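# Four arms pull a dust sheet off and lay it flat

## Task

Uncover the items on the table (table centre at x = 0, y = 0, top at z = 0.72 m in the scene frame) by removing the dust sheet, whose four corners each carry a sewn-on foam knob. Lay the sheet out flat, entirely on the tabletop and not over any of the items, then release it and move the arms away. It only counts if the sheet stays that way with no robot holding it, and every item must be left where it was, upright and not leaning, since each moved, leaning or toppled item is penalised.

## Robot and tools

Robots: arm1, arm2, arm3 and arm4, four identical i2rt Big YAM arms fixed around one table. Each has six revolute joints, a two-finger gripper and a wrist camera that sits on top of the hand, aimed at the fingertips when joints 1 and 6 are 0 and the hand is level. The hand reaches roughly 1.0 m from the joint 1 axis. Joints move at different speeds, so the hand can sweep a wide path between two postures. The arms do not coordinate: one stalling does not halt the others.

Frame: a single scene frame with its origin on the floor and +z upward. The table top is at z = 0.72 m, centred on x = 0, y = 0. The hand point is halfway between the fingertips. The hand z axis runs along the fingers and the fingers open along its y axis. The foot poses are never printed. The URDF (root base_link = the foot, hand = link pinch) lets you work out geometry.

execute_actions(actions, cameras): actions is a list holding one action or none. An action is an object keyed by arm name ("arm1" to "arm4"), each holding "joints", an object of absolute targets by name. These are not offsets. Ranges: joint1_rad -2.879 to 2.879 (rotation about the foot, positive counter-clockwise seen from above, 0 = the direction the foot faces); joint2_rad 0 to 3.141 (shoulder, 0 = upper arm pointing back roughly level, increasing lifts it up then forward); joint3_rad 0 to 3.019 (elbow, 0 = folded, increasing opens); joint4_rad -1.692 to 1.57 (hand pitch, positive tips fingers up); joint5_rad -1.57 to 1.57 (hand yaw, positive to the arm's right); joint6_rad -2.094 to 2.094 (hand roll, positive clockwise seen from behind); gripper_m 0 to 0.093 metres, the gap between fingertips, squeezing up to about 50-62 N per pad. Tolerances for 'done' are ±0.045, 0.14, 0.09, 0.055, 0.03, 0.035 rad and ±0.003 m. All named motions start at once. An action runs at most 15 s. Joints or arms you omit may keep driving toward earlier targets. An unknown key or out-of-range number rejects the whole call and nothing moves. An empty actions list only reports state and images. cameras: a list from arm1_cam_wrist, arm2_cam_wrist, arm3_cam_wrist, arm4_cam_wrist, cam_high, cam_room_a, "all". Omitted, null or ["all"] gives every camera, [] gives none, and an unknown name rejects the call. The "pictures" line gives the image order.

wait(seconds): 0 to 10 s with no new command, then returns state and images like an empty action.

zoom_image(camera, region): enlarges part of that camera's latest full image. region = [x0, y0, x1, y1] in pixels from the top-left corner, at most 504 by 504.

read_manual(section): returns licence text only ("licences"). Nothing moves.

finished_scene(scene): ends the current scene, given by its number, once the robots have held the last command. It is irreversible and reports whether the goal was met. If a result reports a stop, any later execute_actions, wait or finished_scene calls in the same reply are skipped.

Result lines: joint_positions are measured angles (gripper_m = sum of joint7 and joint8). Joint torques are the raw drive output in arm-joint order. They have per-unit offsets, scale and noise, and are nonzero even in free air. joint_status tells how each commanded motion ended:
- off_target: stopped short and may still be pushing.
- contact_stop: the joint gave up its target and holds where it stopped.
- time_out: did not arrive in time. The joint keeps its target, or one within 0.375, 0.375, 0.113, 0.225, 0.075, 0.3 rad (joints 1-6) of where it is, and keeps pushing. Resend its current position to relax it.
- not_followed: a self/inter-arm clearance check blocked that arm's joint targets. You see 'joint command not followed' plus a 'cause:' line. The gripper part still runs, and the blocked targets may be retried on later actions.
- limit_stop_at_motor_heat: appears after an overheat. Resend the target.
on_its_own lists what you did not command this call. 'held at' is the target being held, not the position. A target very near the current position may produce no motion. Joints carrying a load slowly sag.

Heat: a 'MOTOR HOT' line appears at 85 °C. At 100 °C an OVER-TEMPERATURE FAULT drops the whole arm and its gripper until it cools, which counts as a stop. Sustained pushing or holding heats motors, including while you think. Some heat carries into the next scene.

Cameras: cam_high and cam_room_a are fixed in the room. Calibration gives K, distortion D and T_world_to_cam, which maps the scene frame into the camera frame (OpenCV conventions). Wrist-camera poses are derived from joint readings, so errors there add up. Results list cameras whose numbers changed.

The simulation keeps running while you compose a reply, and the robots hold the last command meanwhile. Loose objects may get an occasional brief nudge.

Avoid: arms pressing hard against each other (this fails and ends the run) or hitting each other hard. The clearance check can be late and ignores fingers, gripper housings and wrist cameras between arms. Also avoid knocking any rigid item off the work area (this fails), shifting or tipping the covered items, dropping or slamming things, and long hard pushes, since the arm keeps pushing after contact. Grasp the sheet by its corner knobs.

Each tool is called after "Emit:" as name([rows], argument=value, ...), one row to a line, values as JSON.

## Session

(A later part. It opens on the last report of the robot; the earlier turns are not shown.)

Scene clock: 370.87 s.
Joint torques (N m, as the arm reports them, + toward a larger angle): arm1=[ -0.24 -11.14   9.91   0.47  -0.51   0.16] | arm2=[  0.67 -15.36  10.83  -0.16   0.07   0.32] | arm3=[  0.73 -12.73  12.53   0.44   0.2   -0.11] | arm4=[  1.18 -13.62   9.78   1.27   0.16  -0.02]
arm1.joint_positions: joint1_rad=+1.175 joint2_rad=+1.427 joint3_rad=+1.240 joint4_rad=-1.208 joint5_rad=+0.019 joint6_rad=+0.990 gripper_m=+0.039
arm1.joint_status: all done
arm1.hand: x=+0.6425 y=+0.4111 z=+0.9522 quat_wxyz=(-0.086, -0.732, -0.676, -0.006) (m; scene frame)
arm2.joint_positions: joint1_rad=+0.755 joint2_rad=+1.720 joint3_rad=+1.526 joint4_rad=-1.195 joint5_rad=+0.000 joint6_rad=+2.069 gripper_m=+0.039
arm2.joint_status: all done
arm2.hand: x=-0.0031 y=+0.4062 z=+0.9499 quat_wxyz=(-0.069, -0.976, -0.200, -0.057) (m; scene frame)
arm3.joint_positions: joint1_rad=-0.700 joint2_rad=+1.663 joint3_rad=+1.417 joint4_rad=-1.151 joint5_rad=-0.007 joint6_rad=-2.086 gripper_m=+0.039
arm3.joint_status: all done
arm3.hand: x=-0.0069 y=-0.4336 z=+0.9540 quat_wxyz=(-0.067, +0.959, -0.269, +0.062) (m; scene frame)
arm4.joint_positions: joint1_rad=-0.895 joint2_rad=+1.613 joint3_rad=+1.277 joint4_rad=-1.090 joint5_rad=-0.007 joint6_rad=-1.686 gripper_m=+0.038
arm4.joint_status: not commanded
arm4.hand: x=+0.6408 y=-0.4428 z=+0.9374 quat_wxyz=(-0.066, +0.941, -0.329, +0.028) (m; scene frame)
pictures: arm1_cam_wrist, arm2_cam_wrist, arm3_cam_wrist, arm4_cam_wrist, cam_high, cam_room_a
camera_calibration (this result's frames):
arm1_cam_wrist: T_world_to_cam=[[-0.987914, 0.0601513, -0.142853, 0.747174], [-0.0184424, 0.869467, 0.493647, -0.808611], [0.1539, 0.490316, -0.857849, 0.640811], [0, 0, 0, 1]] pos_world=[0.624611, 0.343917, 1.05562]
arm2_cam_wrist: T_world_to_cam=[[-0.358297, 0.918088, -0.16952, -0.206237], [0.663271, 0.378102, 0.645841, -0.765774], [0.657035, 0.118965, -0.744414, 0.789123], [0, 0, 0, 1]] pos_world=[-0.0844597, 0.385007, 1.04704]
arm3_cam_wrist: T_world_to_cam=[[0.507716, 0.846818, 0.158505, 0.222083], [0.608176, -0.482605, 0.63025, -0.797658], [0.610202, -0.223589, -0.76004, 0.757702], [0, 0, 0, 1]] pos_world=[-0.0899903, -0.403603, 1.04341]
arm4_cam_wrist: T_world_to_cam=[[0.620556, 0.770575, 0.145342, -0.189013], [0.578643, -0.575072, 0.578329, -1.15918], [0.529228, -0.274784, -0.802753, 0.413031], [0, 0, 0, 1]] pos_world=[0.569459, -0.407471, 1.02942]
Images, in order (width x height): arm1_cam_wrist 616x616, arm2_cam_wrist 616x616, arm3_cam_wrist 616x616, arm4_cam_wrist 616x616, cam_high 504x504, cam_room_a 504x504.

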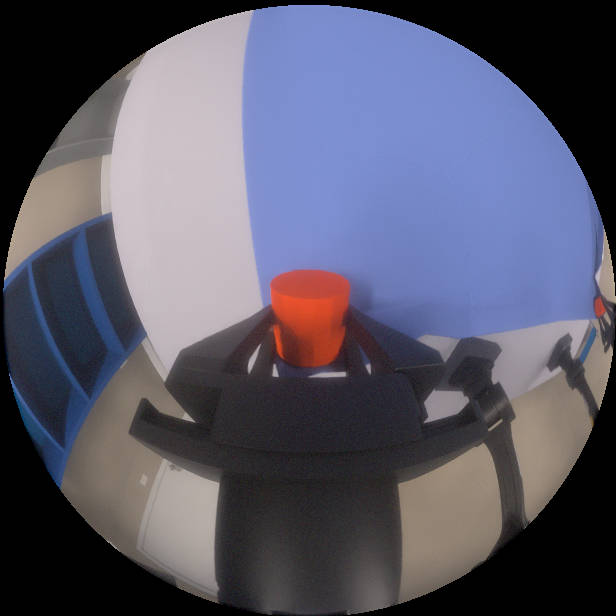

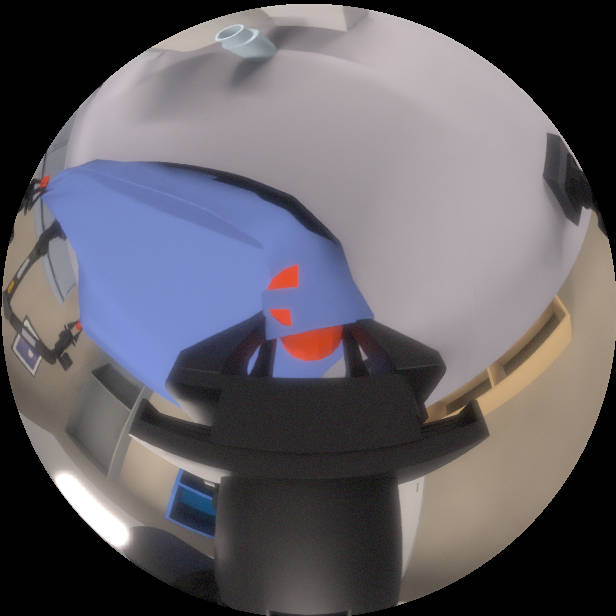

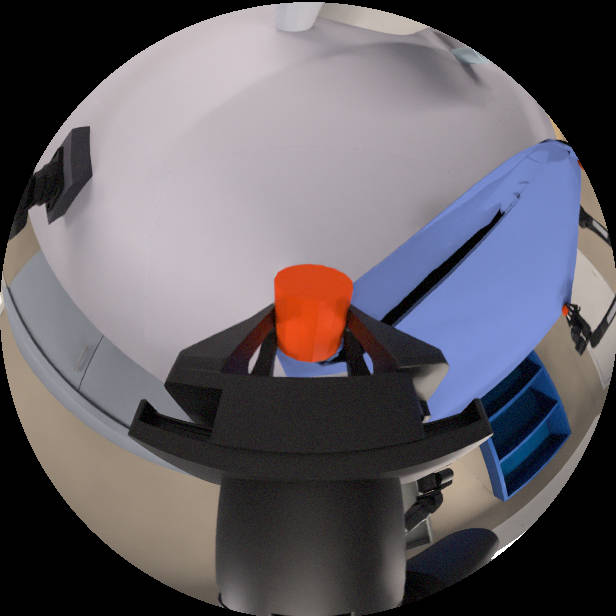

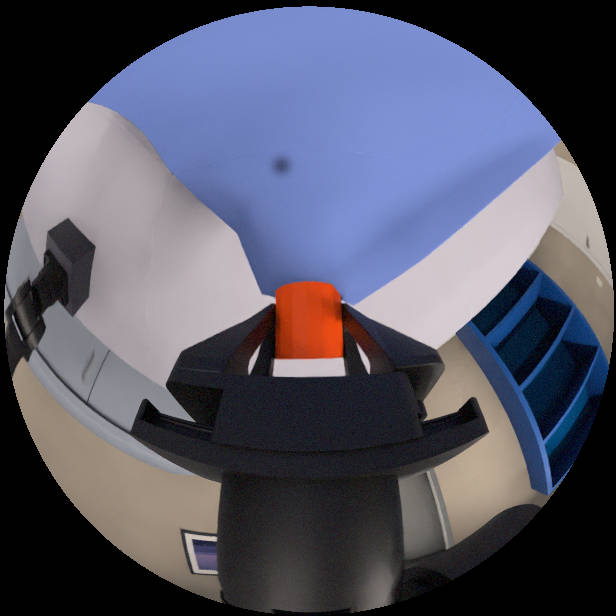

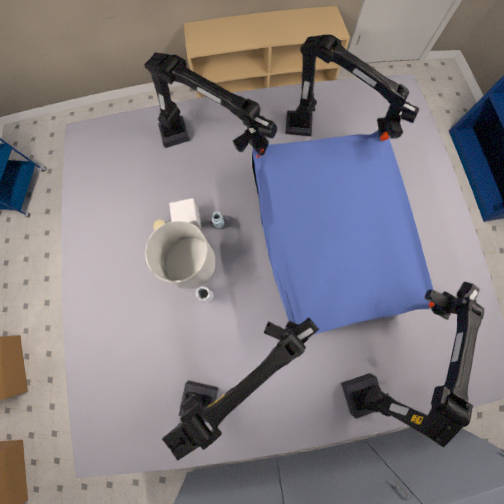

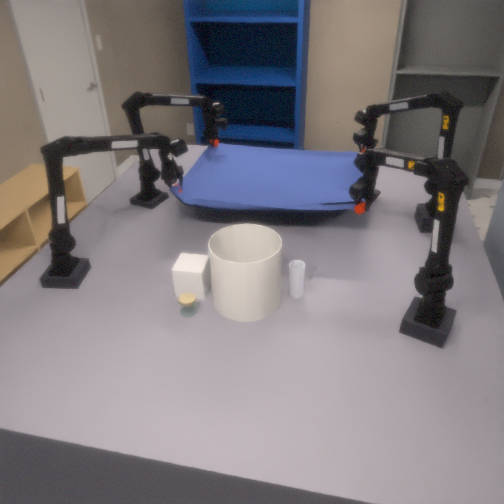

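Emit:
execute_actions([
  {"arm1":{"joints":{"joint2_rad":1.69,"joint3_rad":1.05,"joint4_rad":-0.84}},"arm2":{"joints":{"joint1_rad":0.78,"joint2_rad":1.92,"joint3_rad":1.37,"joint4_rad":-0.92}},"arm3":{"joints":{"joint1_rad":-0.671,"joint2_rad":1.87,"joint3_rad":1.2,"joint4_rad":-0.8}},"arm4":{"joints":{"joint1_rad":-0.945,"joint2_rad":1.9,"joint3_rad":1.24,"joint4_rad":-0.8}}},
])

Scene clock: 392.63 s.
Joint torques (N m, as the arm reports them, + toward a larger angle): arm1=[  0.03 -14.13   7.98   0.13  -0.36   0.04] | arm2=[  0.8  -17.21   8.99  -0.37   0.08   0.29] | arm3=[  0.67 -14.8    9.06   0.42   0.08  -0.09] | arm4=[  0.82 -16.47   6.96   1.16   0.33  -0.02]
arm1.joint_positions: joint1_rad=+1.175 joint2_rad=+1.698 joint3_rad=+1.041 joint4_rad=-0.849 joint5_rad=+0.017 joint6_rad=+0.991 gripper_m=+0.039
arm1.joint_status: all done
arm1.hand: x=+0.6441 y=+0.4110 z=+0.7688 quat_wxyz=(-0.030, -0.734, -0.678, +0.002) (m; scene frame)
arm2.joint_positions: joint1_rad=+0.774 joint2_rad=+1.927 joint3_rad=+1.348 joint4_rad=-0.916 joint5_rad=+0.000 joint6_rad=+2.071 gripper_m=+0.039
arm2.joint_status: all done
arm2.hand: x=-0.0036 y=+0.4200 z=+0.7785 quat_wxyz=(-0.029, -0.977, -0.209, -0.024) (m; scene frame)
arm3.joint_positions: joint1_rad=-0.669 joint2_rad=+1.875 joint3_rad=+1.187 joint4_rad=-0.803 joint5_rad=-0.004 joint6_rad=-2.088 gripper_m=+0.039
arm3.joint_status: all done
arm3.hand: x=-0.0333 y=-0.4301 z=+0.7717 quat_wxyz=(-0.033, +0.966, -0.254, +0.029) (m; scene frame)
arm4.joint_positions: joint1_rad=-0.932 joint2_rad=+1.918 joint3_rad=+1.233 joint4_rad=-0.810 joint5_rad=-0.012 joint6_rad=-1.686 gripper_m=+0.038
arm4.joint_status: all done
arm4.hand: x=+0.6729 y=-0.4374 z=+0.7771 quat_wxyz=(-0.036, +0.937, -0.347, +0.012) (m; scene frame)
pictures: arm1_cam_wrist, arm2_cam_wrist, arm3_cam_wrist, arm4_cam_wrist, cam_high, cam_room_a
camera_calibration (this result's frames):
arm1_cam_wrist: T_world_to_cam=[[-0.996368, 0.0679158, -0.0513608, 0.654524], [0.0282107, 0.832408, 0.553445, -0.778804], [0.0803408, 0.549986, -0.831301, 0.485706], [0, 0, 0, 1]] pos_world=[0.635095, 0.336699, 0.86841]
arm2_cam_wrist: T_world_to_cam=[[-0.384625, 0.919677, -0.0791079, -0.319296], [0.709262, 0.349296, 0.612323, -0.621609], [0.590771, 0.179407, -0.78664, 0.667411], [0, 0, 0, 1]] pos_world=[-0.0762131, 0.391037, 0.880379]
arm3_cam_wrist: T_world_to_cam=[[0.48818, 0.869445, 0.0757988, 0.33438], [0.672825, -0.430248, 0.601825, -0.61836], [0.555866, -0.2428, -0.795023, 0.652917], [0, 0, 0, 1]] pos_world=[-0.110124, -0.398245, 0.865883]
arm4_cam_wrist: T_world_to_cam=[[0.654002, 0.752535, 0.0772777, -0.16738], [0.588632, -0.570387, 0.572862, -1.08238], [0.475177, -0.329165, -0.816001, 0.291754], [0, 0, 0, 1]] pos_world=[0.607955, -0.39538, 0.87106]
Images, in order (width x height): arm1_cam_wrist 616x616, arm2_cam_wrist 616x616, arm3_cam_wrist 616x616, arm4_cam_wrist 616x616, cam_high 504x504, cam_room_a 504x504.

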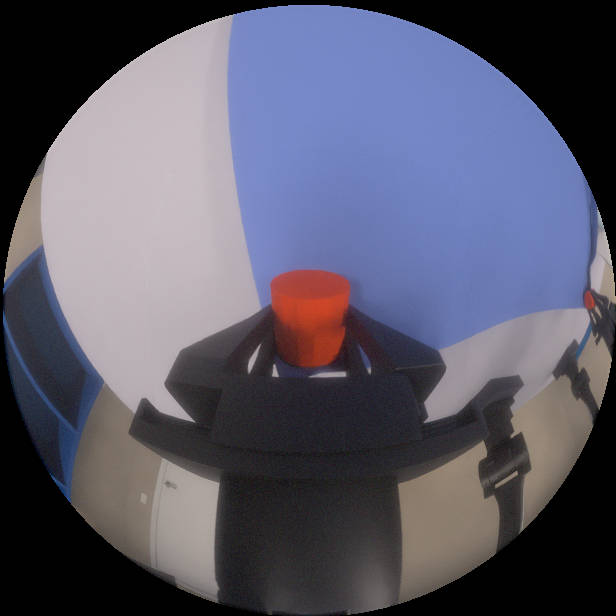

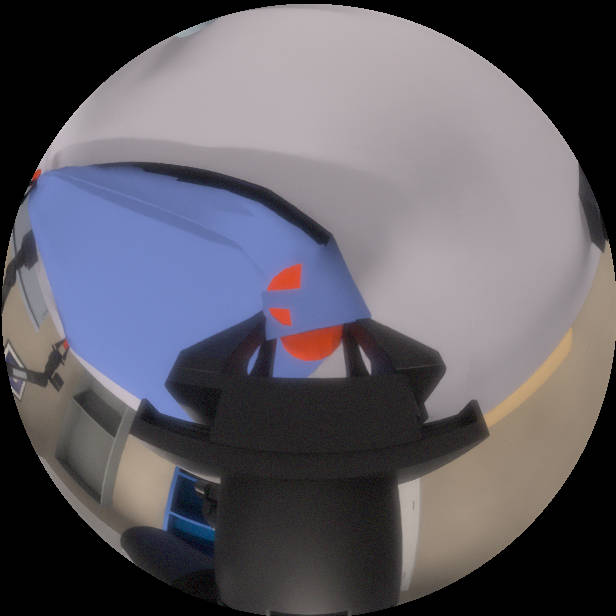

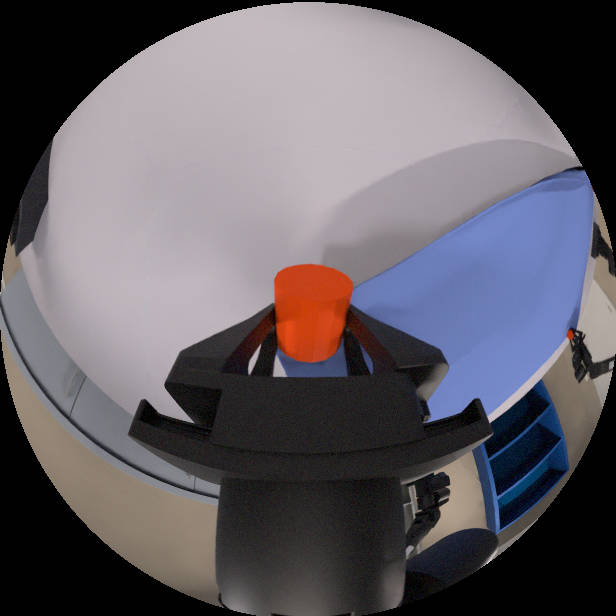

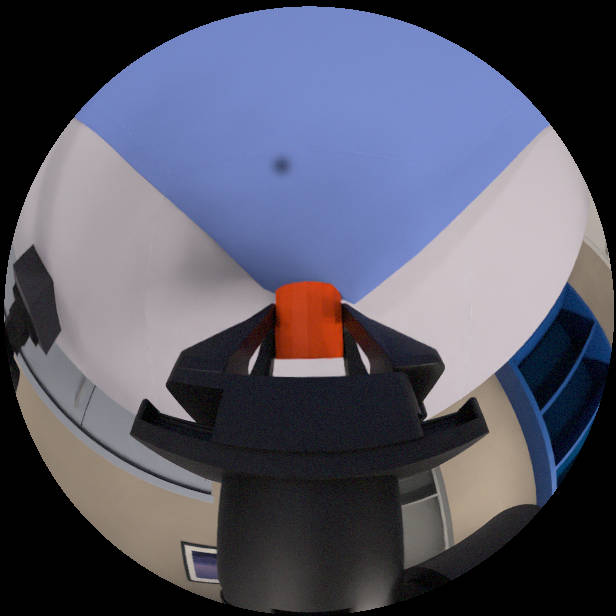

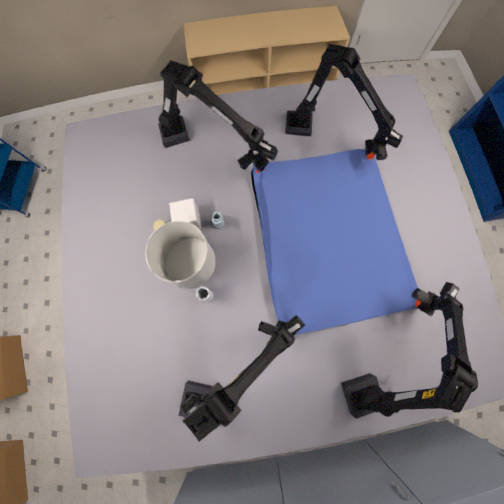

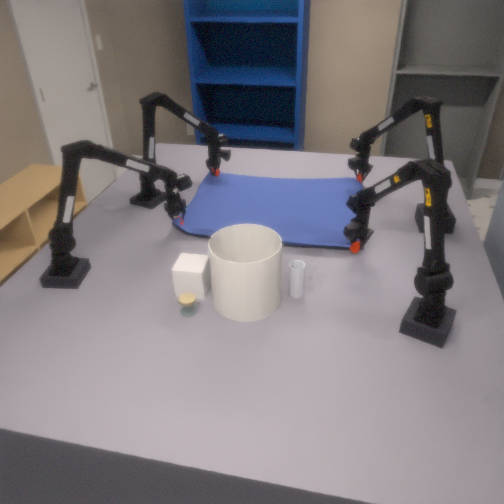

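Emit:
execute_actions([
  {"arm1":{"joints":{"gripper_m":0.09}},"arm2":{"joints":{"gripper_m":0.09}},"arm3":{"joints":{"gripper_m":0.09}},"arm4":{"joints":{"gripper_m":0.09}}},
], cameras=[])

Emit:
execute_actions([
  {"arm1":{"joints":{"joint2_rad":1.3}},"arm2":{"joints":{"joint2_rad":1.55}},"arm3":{"joints":{"joint2_rad":1.5}},"arm4":{"joints":{"joint2_rad":1.5}}},
])

Scene clock: 401.83 s.
Joint torques (N m, as the arm reports them, + toward a larger angle): arm1=[ -0.47 -15.02   8.04   0.07   0.01   0.05] | arm2=[  0.91 -17.29   8.97  -0.5    0.11   0.29] | arm3=[  0.99 -14.33   8.98   0.41   0.02  -0.1 ] | arm4=[  1.28 -16.72   7.     1.22   0.01   0.03]
arm1.joint_positions: joint1_rad=+1.176 joint2_rad=+1.698 joint3_rad=+1.041 joint4_rad=-0.849 joint5_rad=+0.003 joint6_rad=+0.992 gripper_m=+0.090
arm1.joint_status: all done
arm1.hand: x=+0.6460 y=+0.4135 z=+0.7688 quat_wxyz=(-0.029, -0.733, -0.679, -0.005) (m; scene frame)
arm2.joint_positions: joint1_rad=+0.774 joint2_rad=+1.927 joint3_rad=+1.348 joint4_rad=-0.916 joint5_rad=+0.000 joint6_rad=+2.075 gripper_m=+0.090
arm2.joint_status: all done
arm2.hand: x=-0.0036 y=+0.4199 z=+0.7785 quat_wxyz=(-0.029, -0.978, -0.207, -0.024) (m; scene frame)
arm3.joint_positions: joint1_rad=-0.669 joint2_rad=+1.875 joint3_rad=+1.187 joint4_rad=-0.803 joint5_rad=-0.002 joint6_rad=-2.088 gripper_m=+0.090
arm3.joint_status: all done
arm3.hand: x=-0.0331 y=-0.4304 z=+0.7717 quat_wxyz=(-0.033, +0.966, -0.254, +0.030) (m; scene frame)
arm4.joint_positions: joint1_rad=-0.939 joint2_rad=+1.918 joint3_rad=+1.233 joint4_rad=-0.810 joint5_rad=-0.002 joint6_rad=-1.693 gripper_m=+0.090
arm4.joint_status: all done
arm4.hand: x=+0.6765 y=-0.4412 z=+0.7771 quat_wxyz=(-0.034, +0.937, -0.348, +0.016) (m; scene frame)
pictures: none
No camera images: the call's "cameras" was empty. Leave "cameras" out to get every camera's image.

Scene clock: 403.27 s.
Joint torques (N m, as the arm reports them, + toward a larger angle): arm1=[-0.05 -8.15 10.5   1.05 -0.01  0.02] | arm2=[  0.82 -14.34  10.5    0.27   0.09   0.23] | arm3=[  0.74 -11.03  11.68   1.18   0.01  -0.06] | arm4=[ 1.04 -9.75  9.35  1.96 -0.02  0.07]
arm1.joint_positions: joint1_rad=+1.176 joint2_rad=+1.283 joint3_rad=+1.041 joint4_rad=-0.849 joint5_rad=+0.002 joint6_rad=+0.992 gripper_m=+0.090
arm1.joint_status: all done
arm1.hand: x=+0.6530 y=+0.4075 z=+0.9533 quat_wxyz=(-0.232, -0.714, -0.660, -0.040) (m; scene frame)
arm2.joint_positions: joint1_rad=+0.774 joint2_rad=+1.555 joint3_rad=+1.348 joint4_rad=-0.916 joint5_rad=+0.000 joint6_rad=+2.075 gripper_m=+0.090
arm2.joint_status: all done
arm2.hand: x=+0.0033 y=+0.4151 z=+0.9805 quat_wxyz=(-0.168, -0.954, -0.202, -0.144) (m; scene frame)
arm3.joint_positions: joint1_rad=-0.669 joint2_rad=+1.495 joint3_rad=+1.187 joint4_rad=-0.803 joint5_rad=-0.002 joint6_rad=-2.088 gripper_m=+0.090
arm3.joint_status: all done
arm3.hand: x=-0.0179 y=-0.4215 z=+0.9650 quat_wxyz=(-0.167, +0.941, -0.247, +0.161) (m; scene frame)
arm4.joint_positions: joint1_rad=-0.939 joint2_rad=+1.482 joint3_rad=+1.233 joint4_rad=-0.810 joint5_rad=-0.002 joint6_rad=-1.693 gripper_m=+0.090
arm4.joint_status: all done
arm4.hand: x=+0.6897 y=-0.4293 z=+1.0057 quat_wxyz=(-0.225, +0.907, -0.336, +0.115) (m; scene frame)
pictures: arm1_cam_wrist, arm2_cam_wrist, arm3_cam_wrist, arm4_cam_wrist, cam_high, cam_room_a
camera_calibration (this result's frames):
arm1_cam_wrist: T_world_to_cam=[[-0.92088, 0.0100536, -0.389716, 0.969924], [-0.124648, 0.939598, 0.318776, -0.598397], [0.369382, 0.342132, -0.864004, 0.567496], [0, 0, 0, 1]] pos_world=[0.608972, 0.358343, 1.05907]
arm2_cam_wrist: T_world_to_cam=[[-0.311724, 0.868292, -0.385872, 0.0257197], [0.514308, 0.495662, 0.699862, -0.894399], [0.798947, 0.0197063, -0.601079, 0.706797], [0, 0, 0, 1]] pos_world=[-0.0966793, 0.407059, 1.06072]
arm3_cam_wrist: T_world_to_cam=[[0.411813, 0.823351, 0.390516, -0.0197621], [0.458196, -0.557517, 0.692265, -0.886173], [0.787697, -0.106151, -0.606849, 0.680349], [0, 0, 0, 1]] pos_world=[-0.12173, -0.405565, 1.03405]
arm4_cam_wrist: T_world_to_cam=[[0.561835, 0.668284, 0.487583, -0.587307], [0.398594, -0.735162, 0.548324, -1.13362], [0.724889, -0.11372, -0.679414, 0.255883], [0, 0, 0, 1]] pos_world=[0.596339, -0.411811, 1.0818]
Images, in order (width x height): arm1_cam_wrist 616x616, arm2_cam_wrist 616x616, arm3_cam_wrist 616x616, arm4_cam_wrist 616x616, cam_high 504x504, cam_room_a 504x504.

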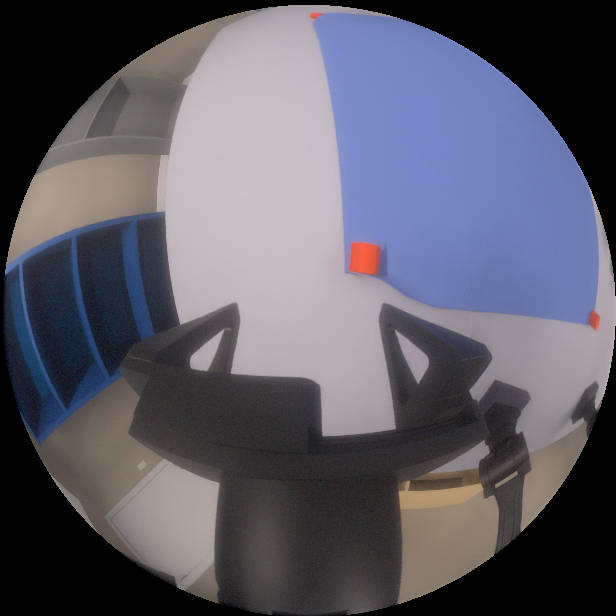

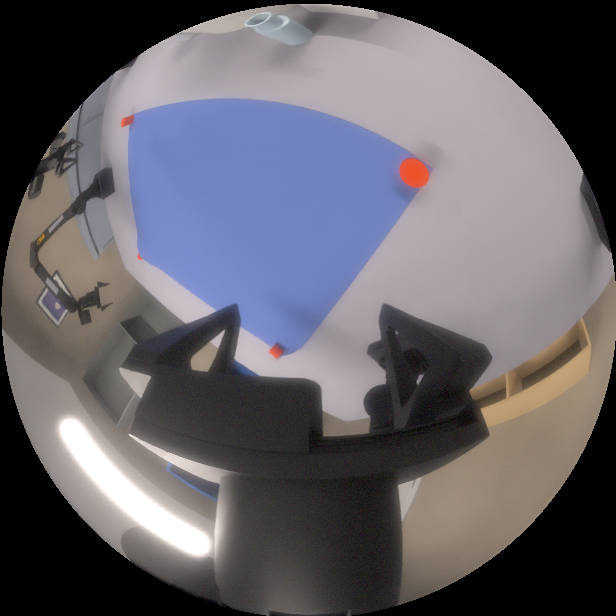

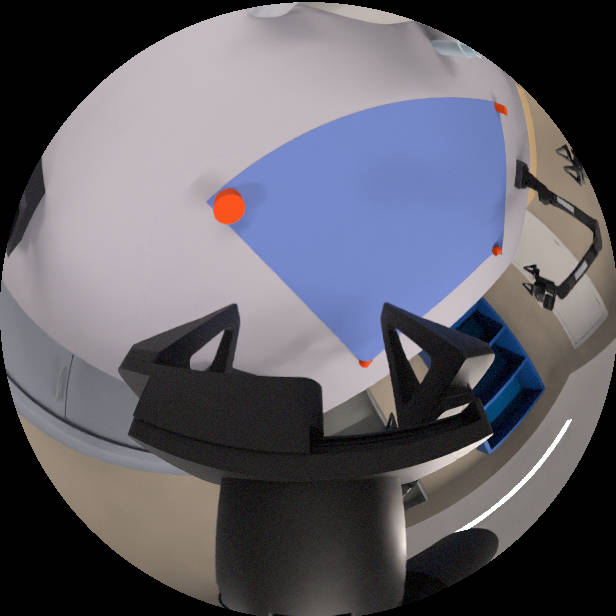

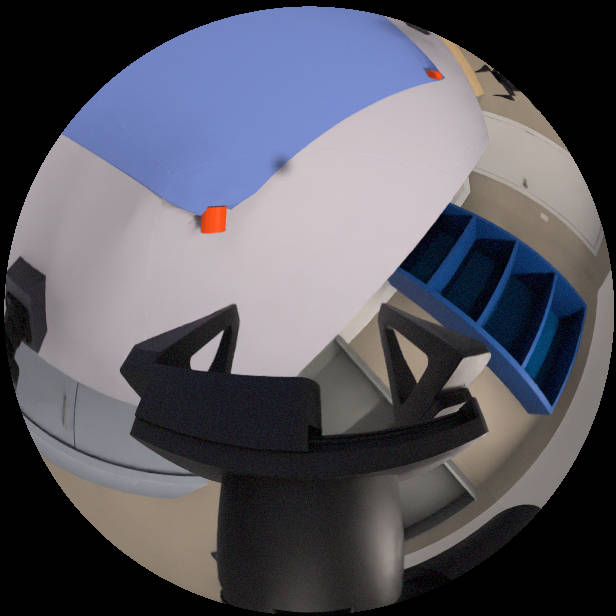

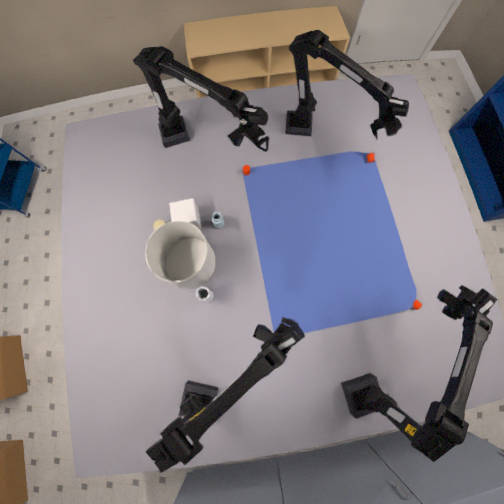

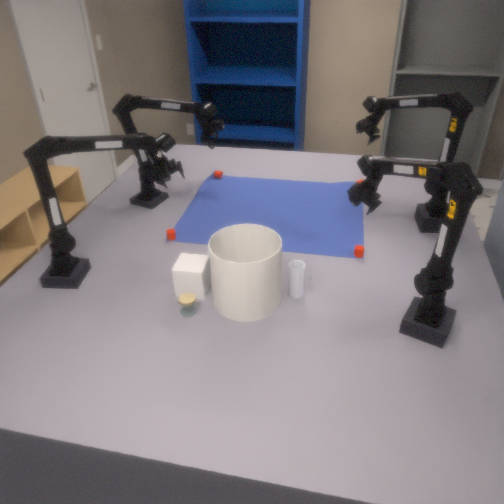

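Emit:
execute_actions([
  {"arm1":{"joints":{"joint1_rad":0.5,"joint2_rad":0.6}},"arm2":{"joints":{"joint1_rad":0.2,"joint2_rad":0.7}},"arm3":{"joints":{"joint1_rad":0.1,"joint2_rad":0.6}},"arm4":{"joints":{"joint1_rad":-0.4,"joint2_rad":0.7}}},
], cameras=["cam_high"])

Emit:
finished_scene(scene=1)

Scene clock: 414.10 s.
Joint torques (N m, as the arm reports them, + toward a larger angle): arm1=[-2.63  1.94 10.58  1.6  -0.06  0.01] | arm2=[-0.15 -0.97  8.79  0.93 -0.08  0.19] | arm3=[ 1.42  1.28 11.39  2.13  0.1   0.  ] | arm4=[1.91 2.35 9.27 2.58 0.05 0.11]
arm1.joint_positions: joint1_rad=+0.507 joint2_rad=+0.592 joint3_rad=+1.041 joint4_rad=-0.849 joint5_rad=+0.002 joint6_rad=+0.992 gripper_m=+0.090
arm1.joint_status: all done
arm1.hand: x=+0.3627 y=+0.3825 z=+1.2183 quat_wxyz=(-0.542, -0.766, -0.334, +0.092) (m; scene frame)
arm2.joint_positions: joint1_rad=+0.208 joint2_rad=+0.705 joint3_rad=+1.359 joint4_rad=-0.916 joint5_rad=+0.002 joint6_rad=+2.076 gripper_m=+0.090
arm2.joint_status: all done
arm2.hand: x=-0.3350 y=+0.4582 z=+1.3678 quat_wxyz=(-0.554, -0.791, +0.059, -0.252) (m; scene frame)
arm3.joint_positions: joint1_rad=+0.095 joint2_rad=+0.597 joint3_rad=+1.187 joint4_rad=-0.803 joint5_rad=-0.003 joint6_rad=-2.088 gripper_m=+0.090
arm3.joint_status: all done
arm3.hand: x=-0.3980 y=-0.4039 z=+1.3455 quat_wxyz=(-0.582, +0.770, +0.099, +0.242) (m; scene frame)
arm4.joint_positions: joint1_rad=-0.405 joint2_rad=+0.689 joint3_rad=+1.233 joint4_rad=-0.810 joint5_rad=-0.002 joint6_rad=-1.693 gripper_m=+0.090
arm4.joint_status: all done
arm4.hand: x=+0.3847 y=-0.4745 z=+1.3570 quat_wxyz=(-0.593, +0.792, -0.069, +0.126) (m; scene frame)
pictures: cam_high
Images, in order (width x height): cam_high 504x504.

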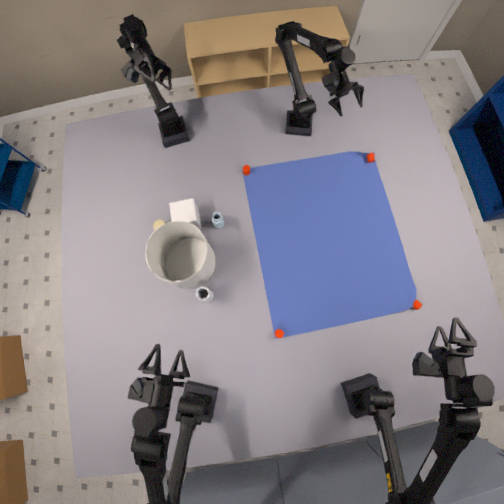

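The scene is finished: the task was done.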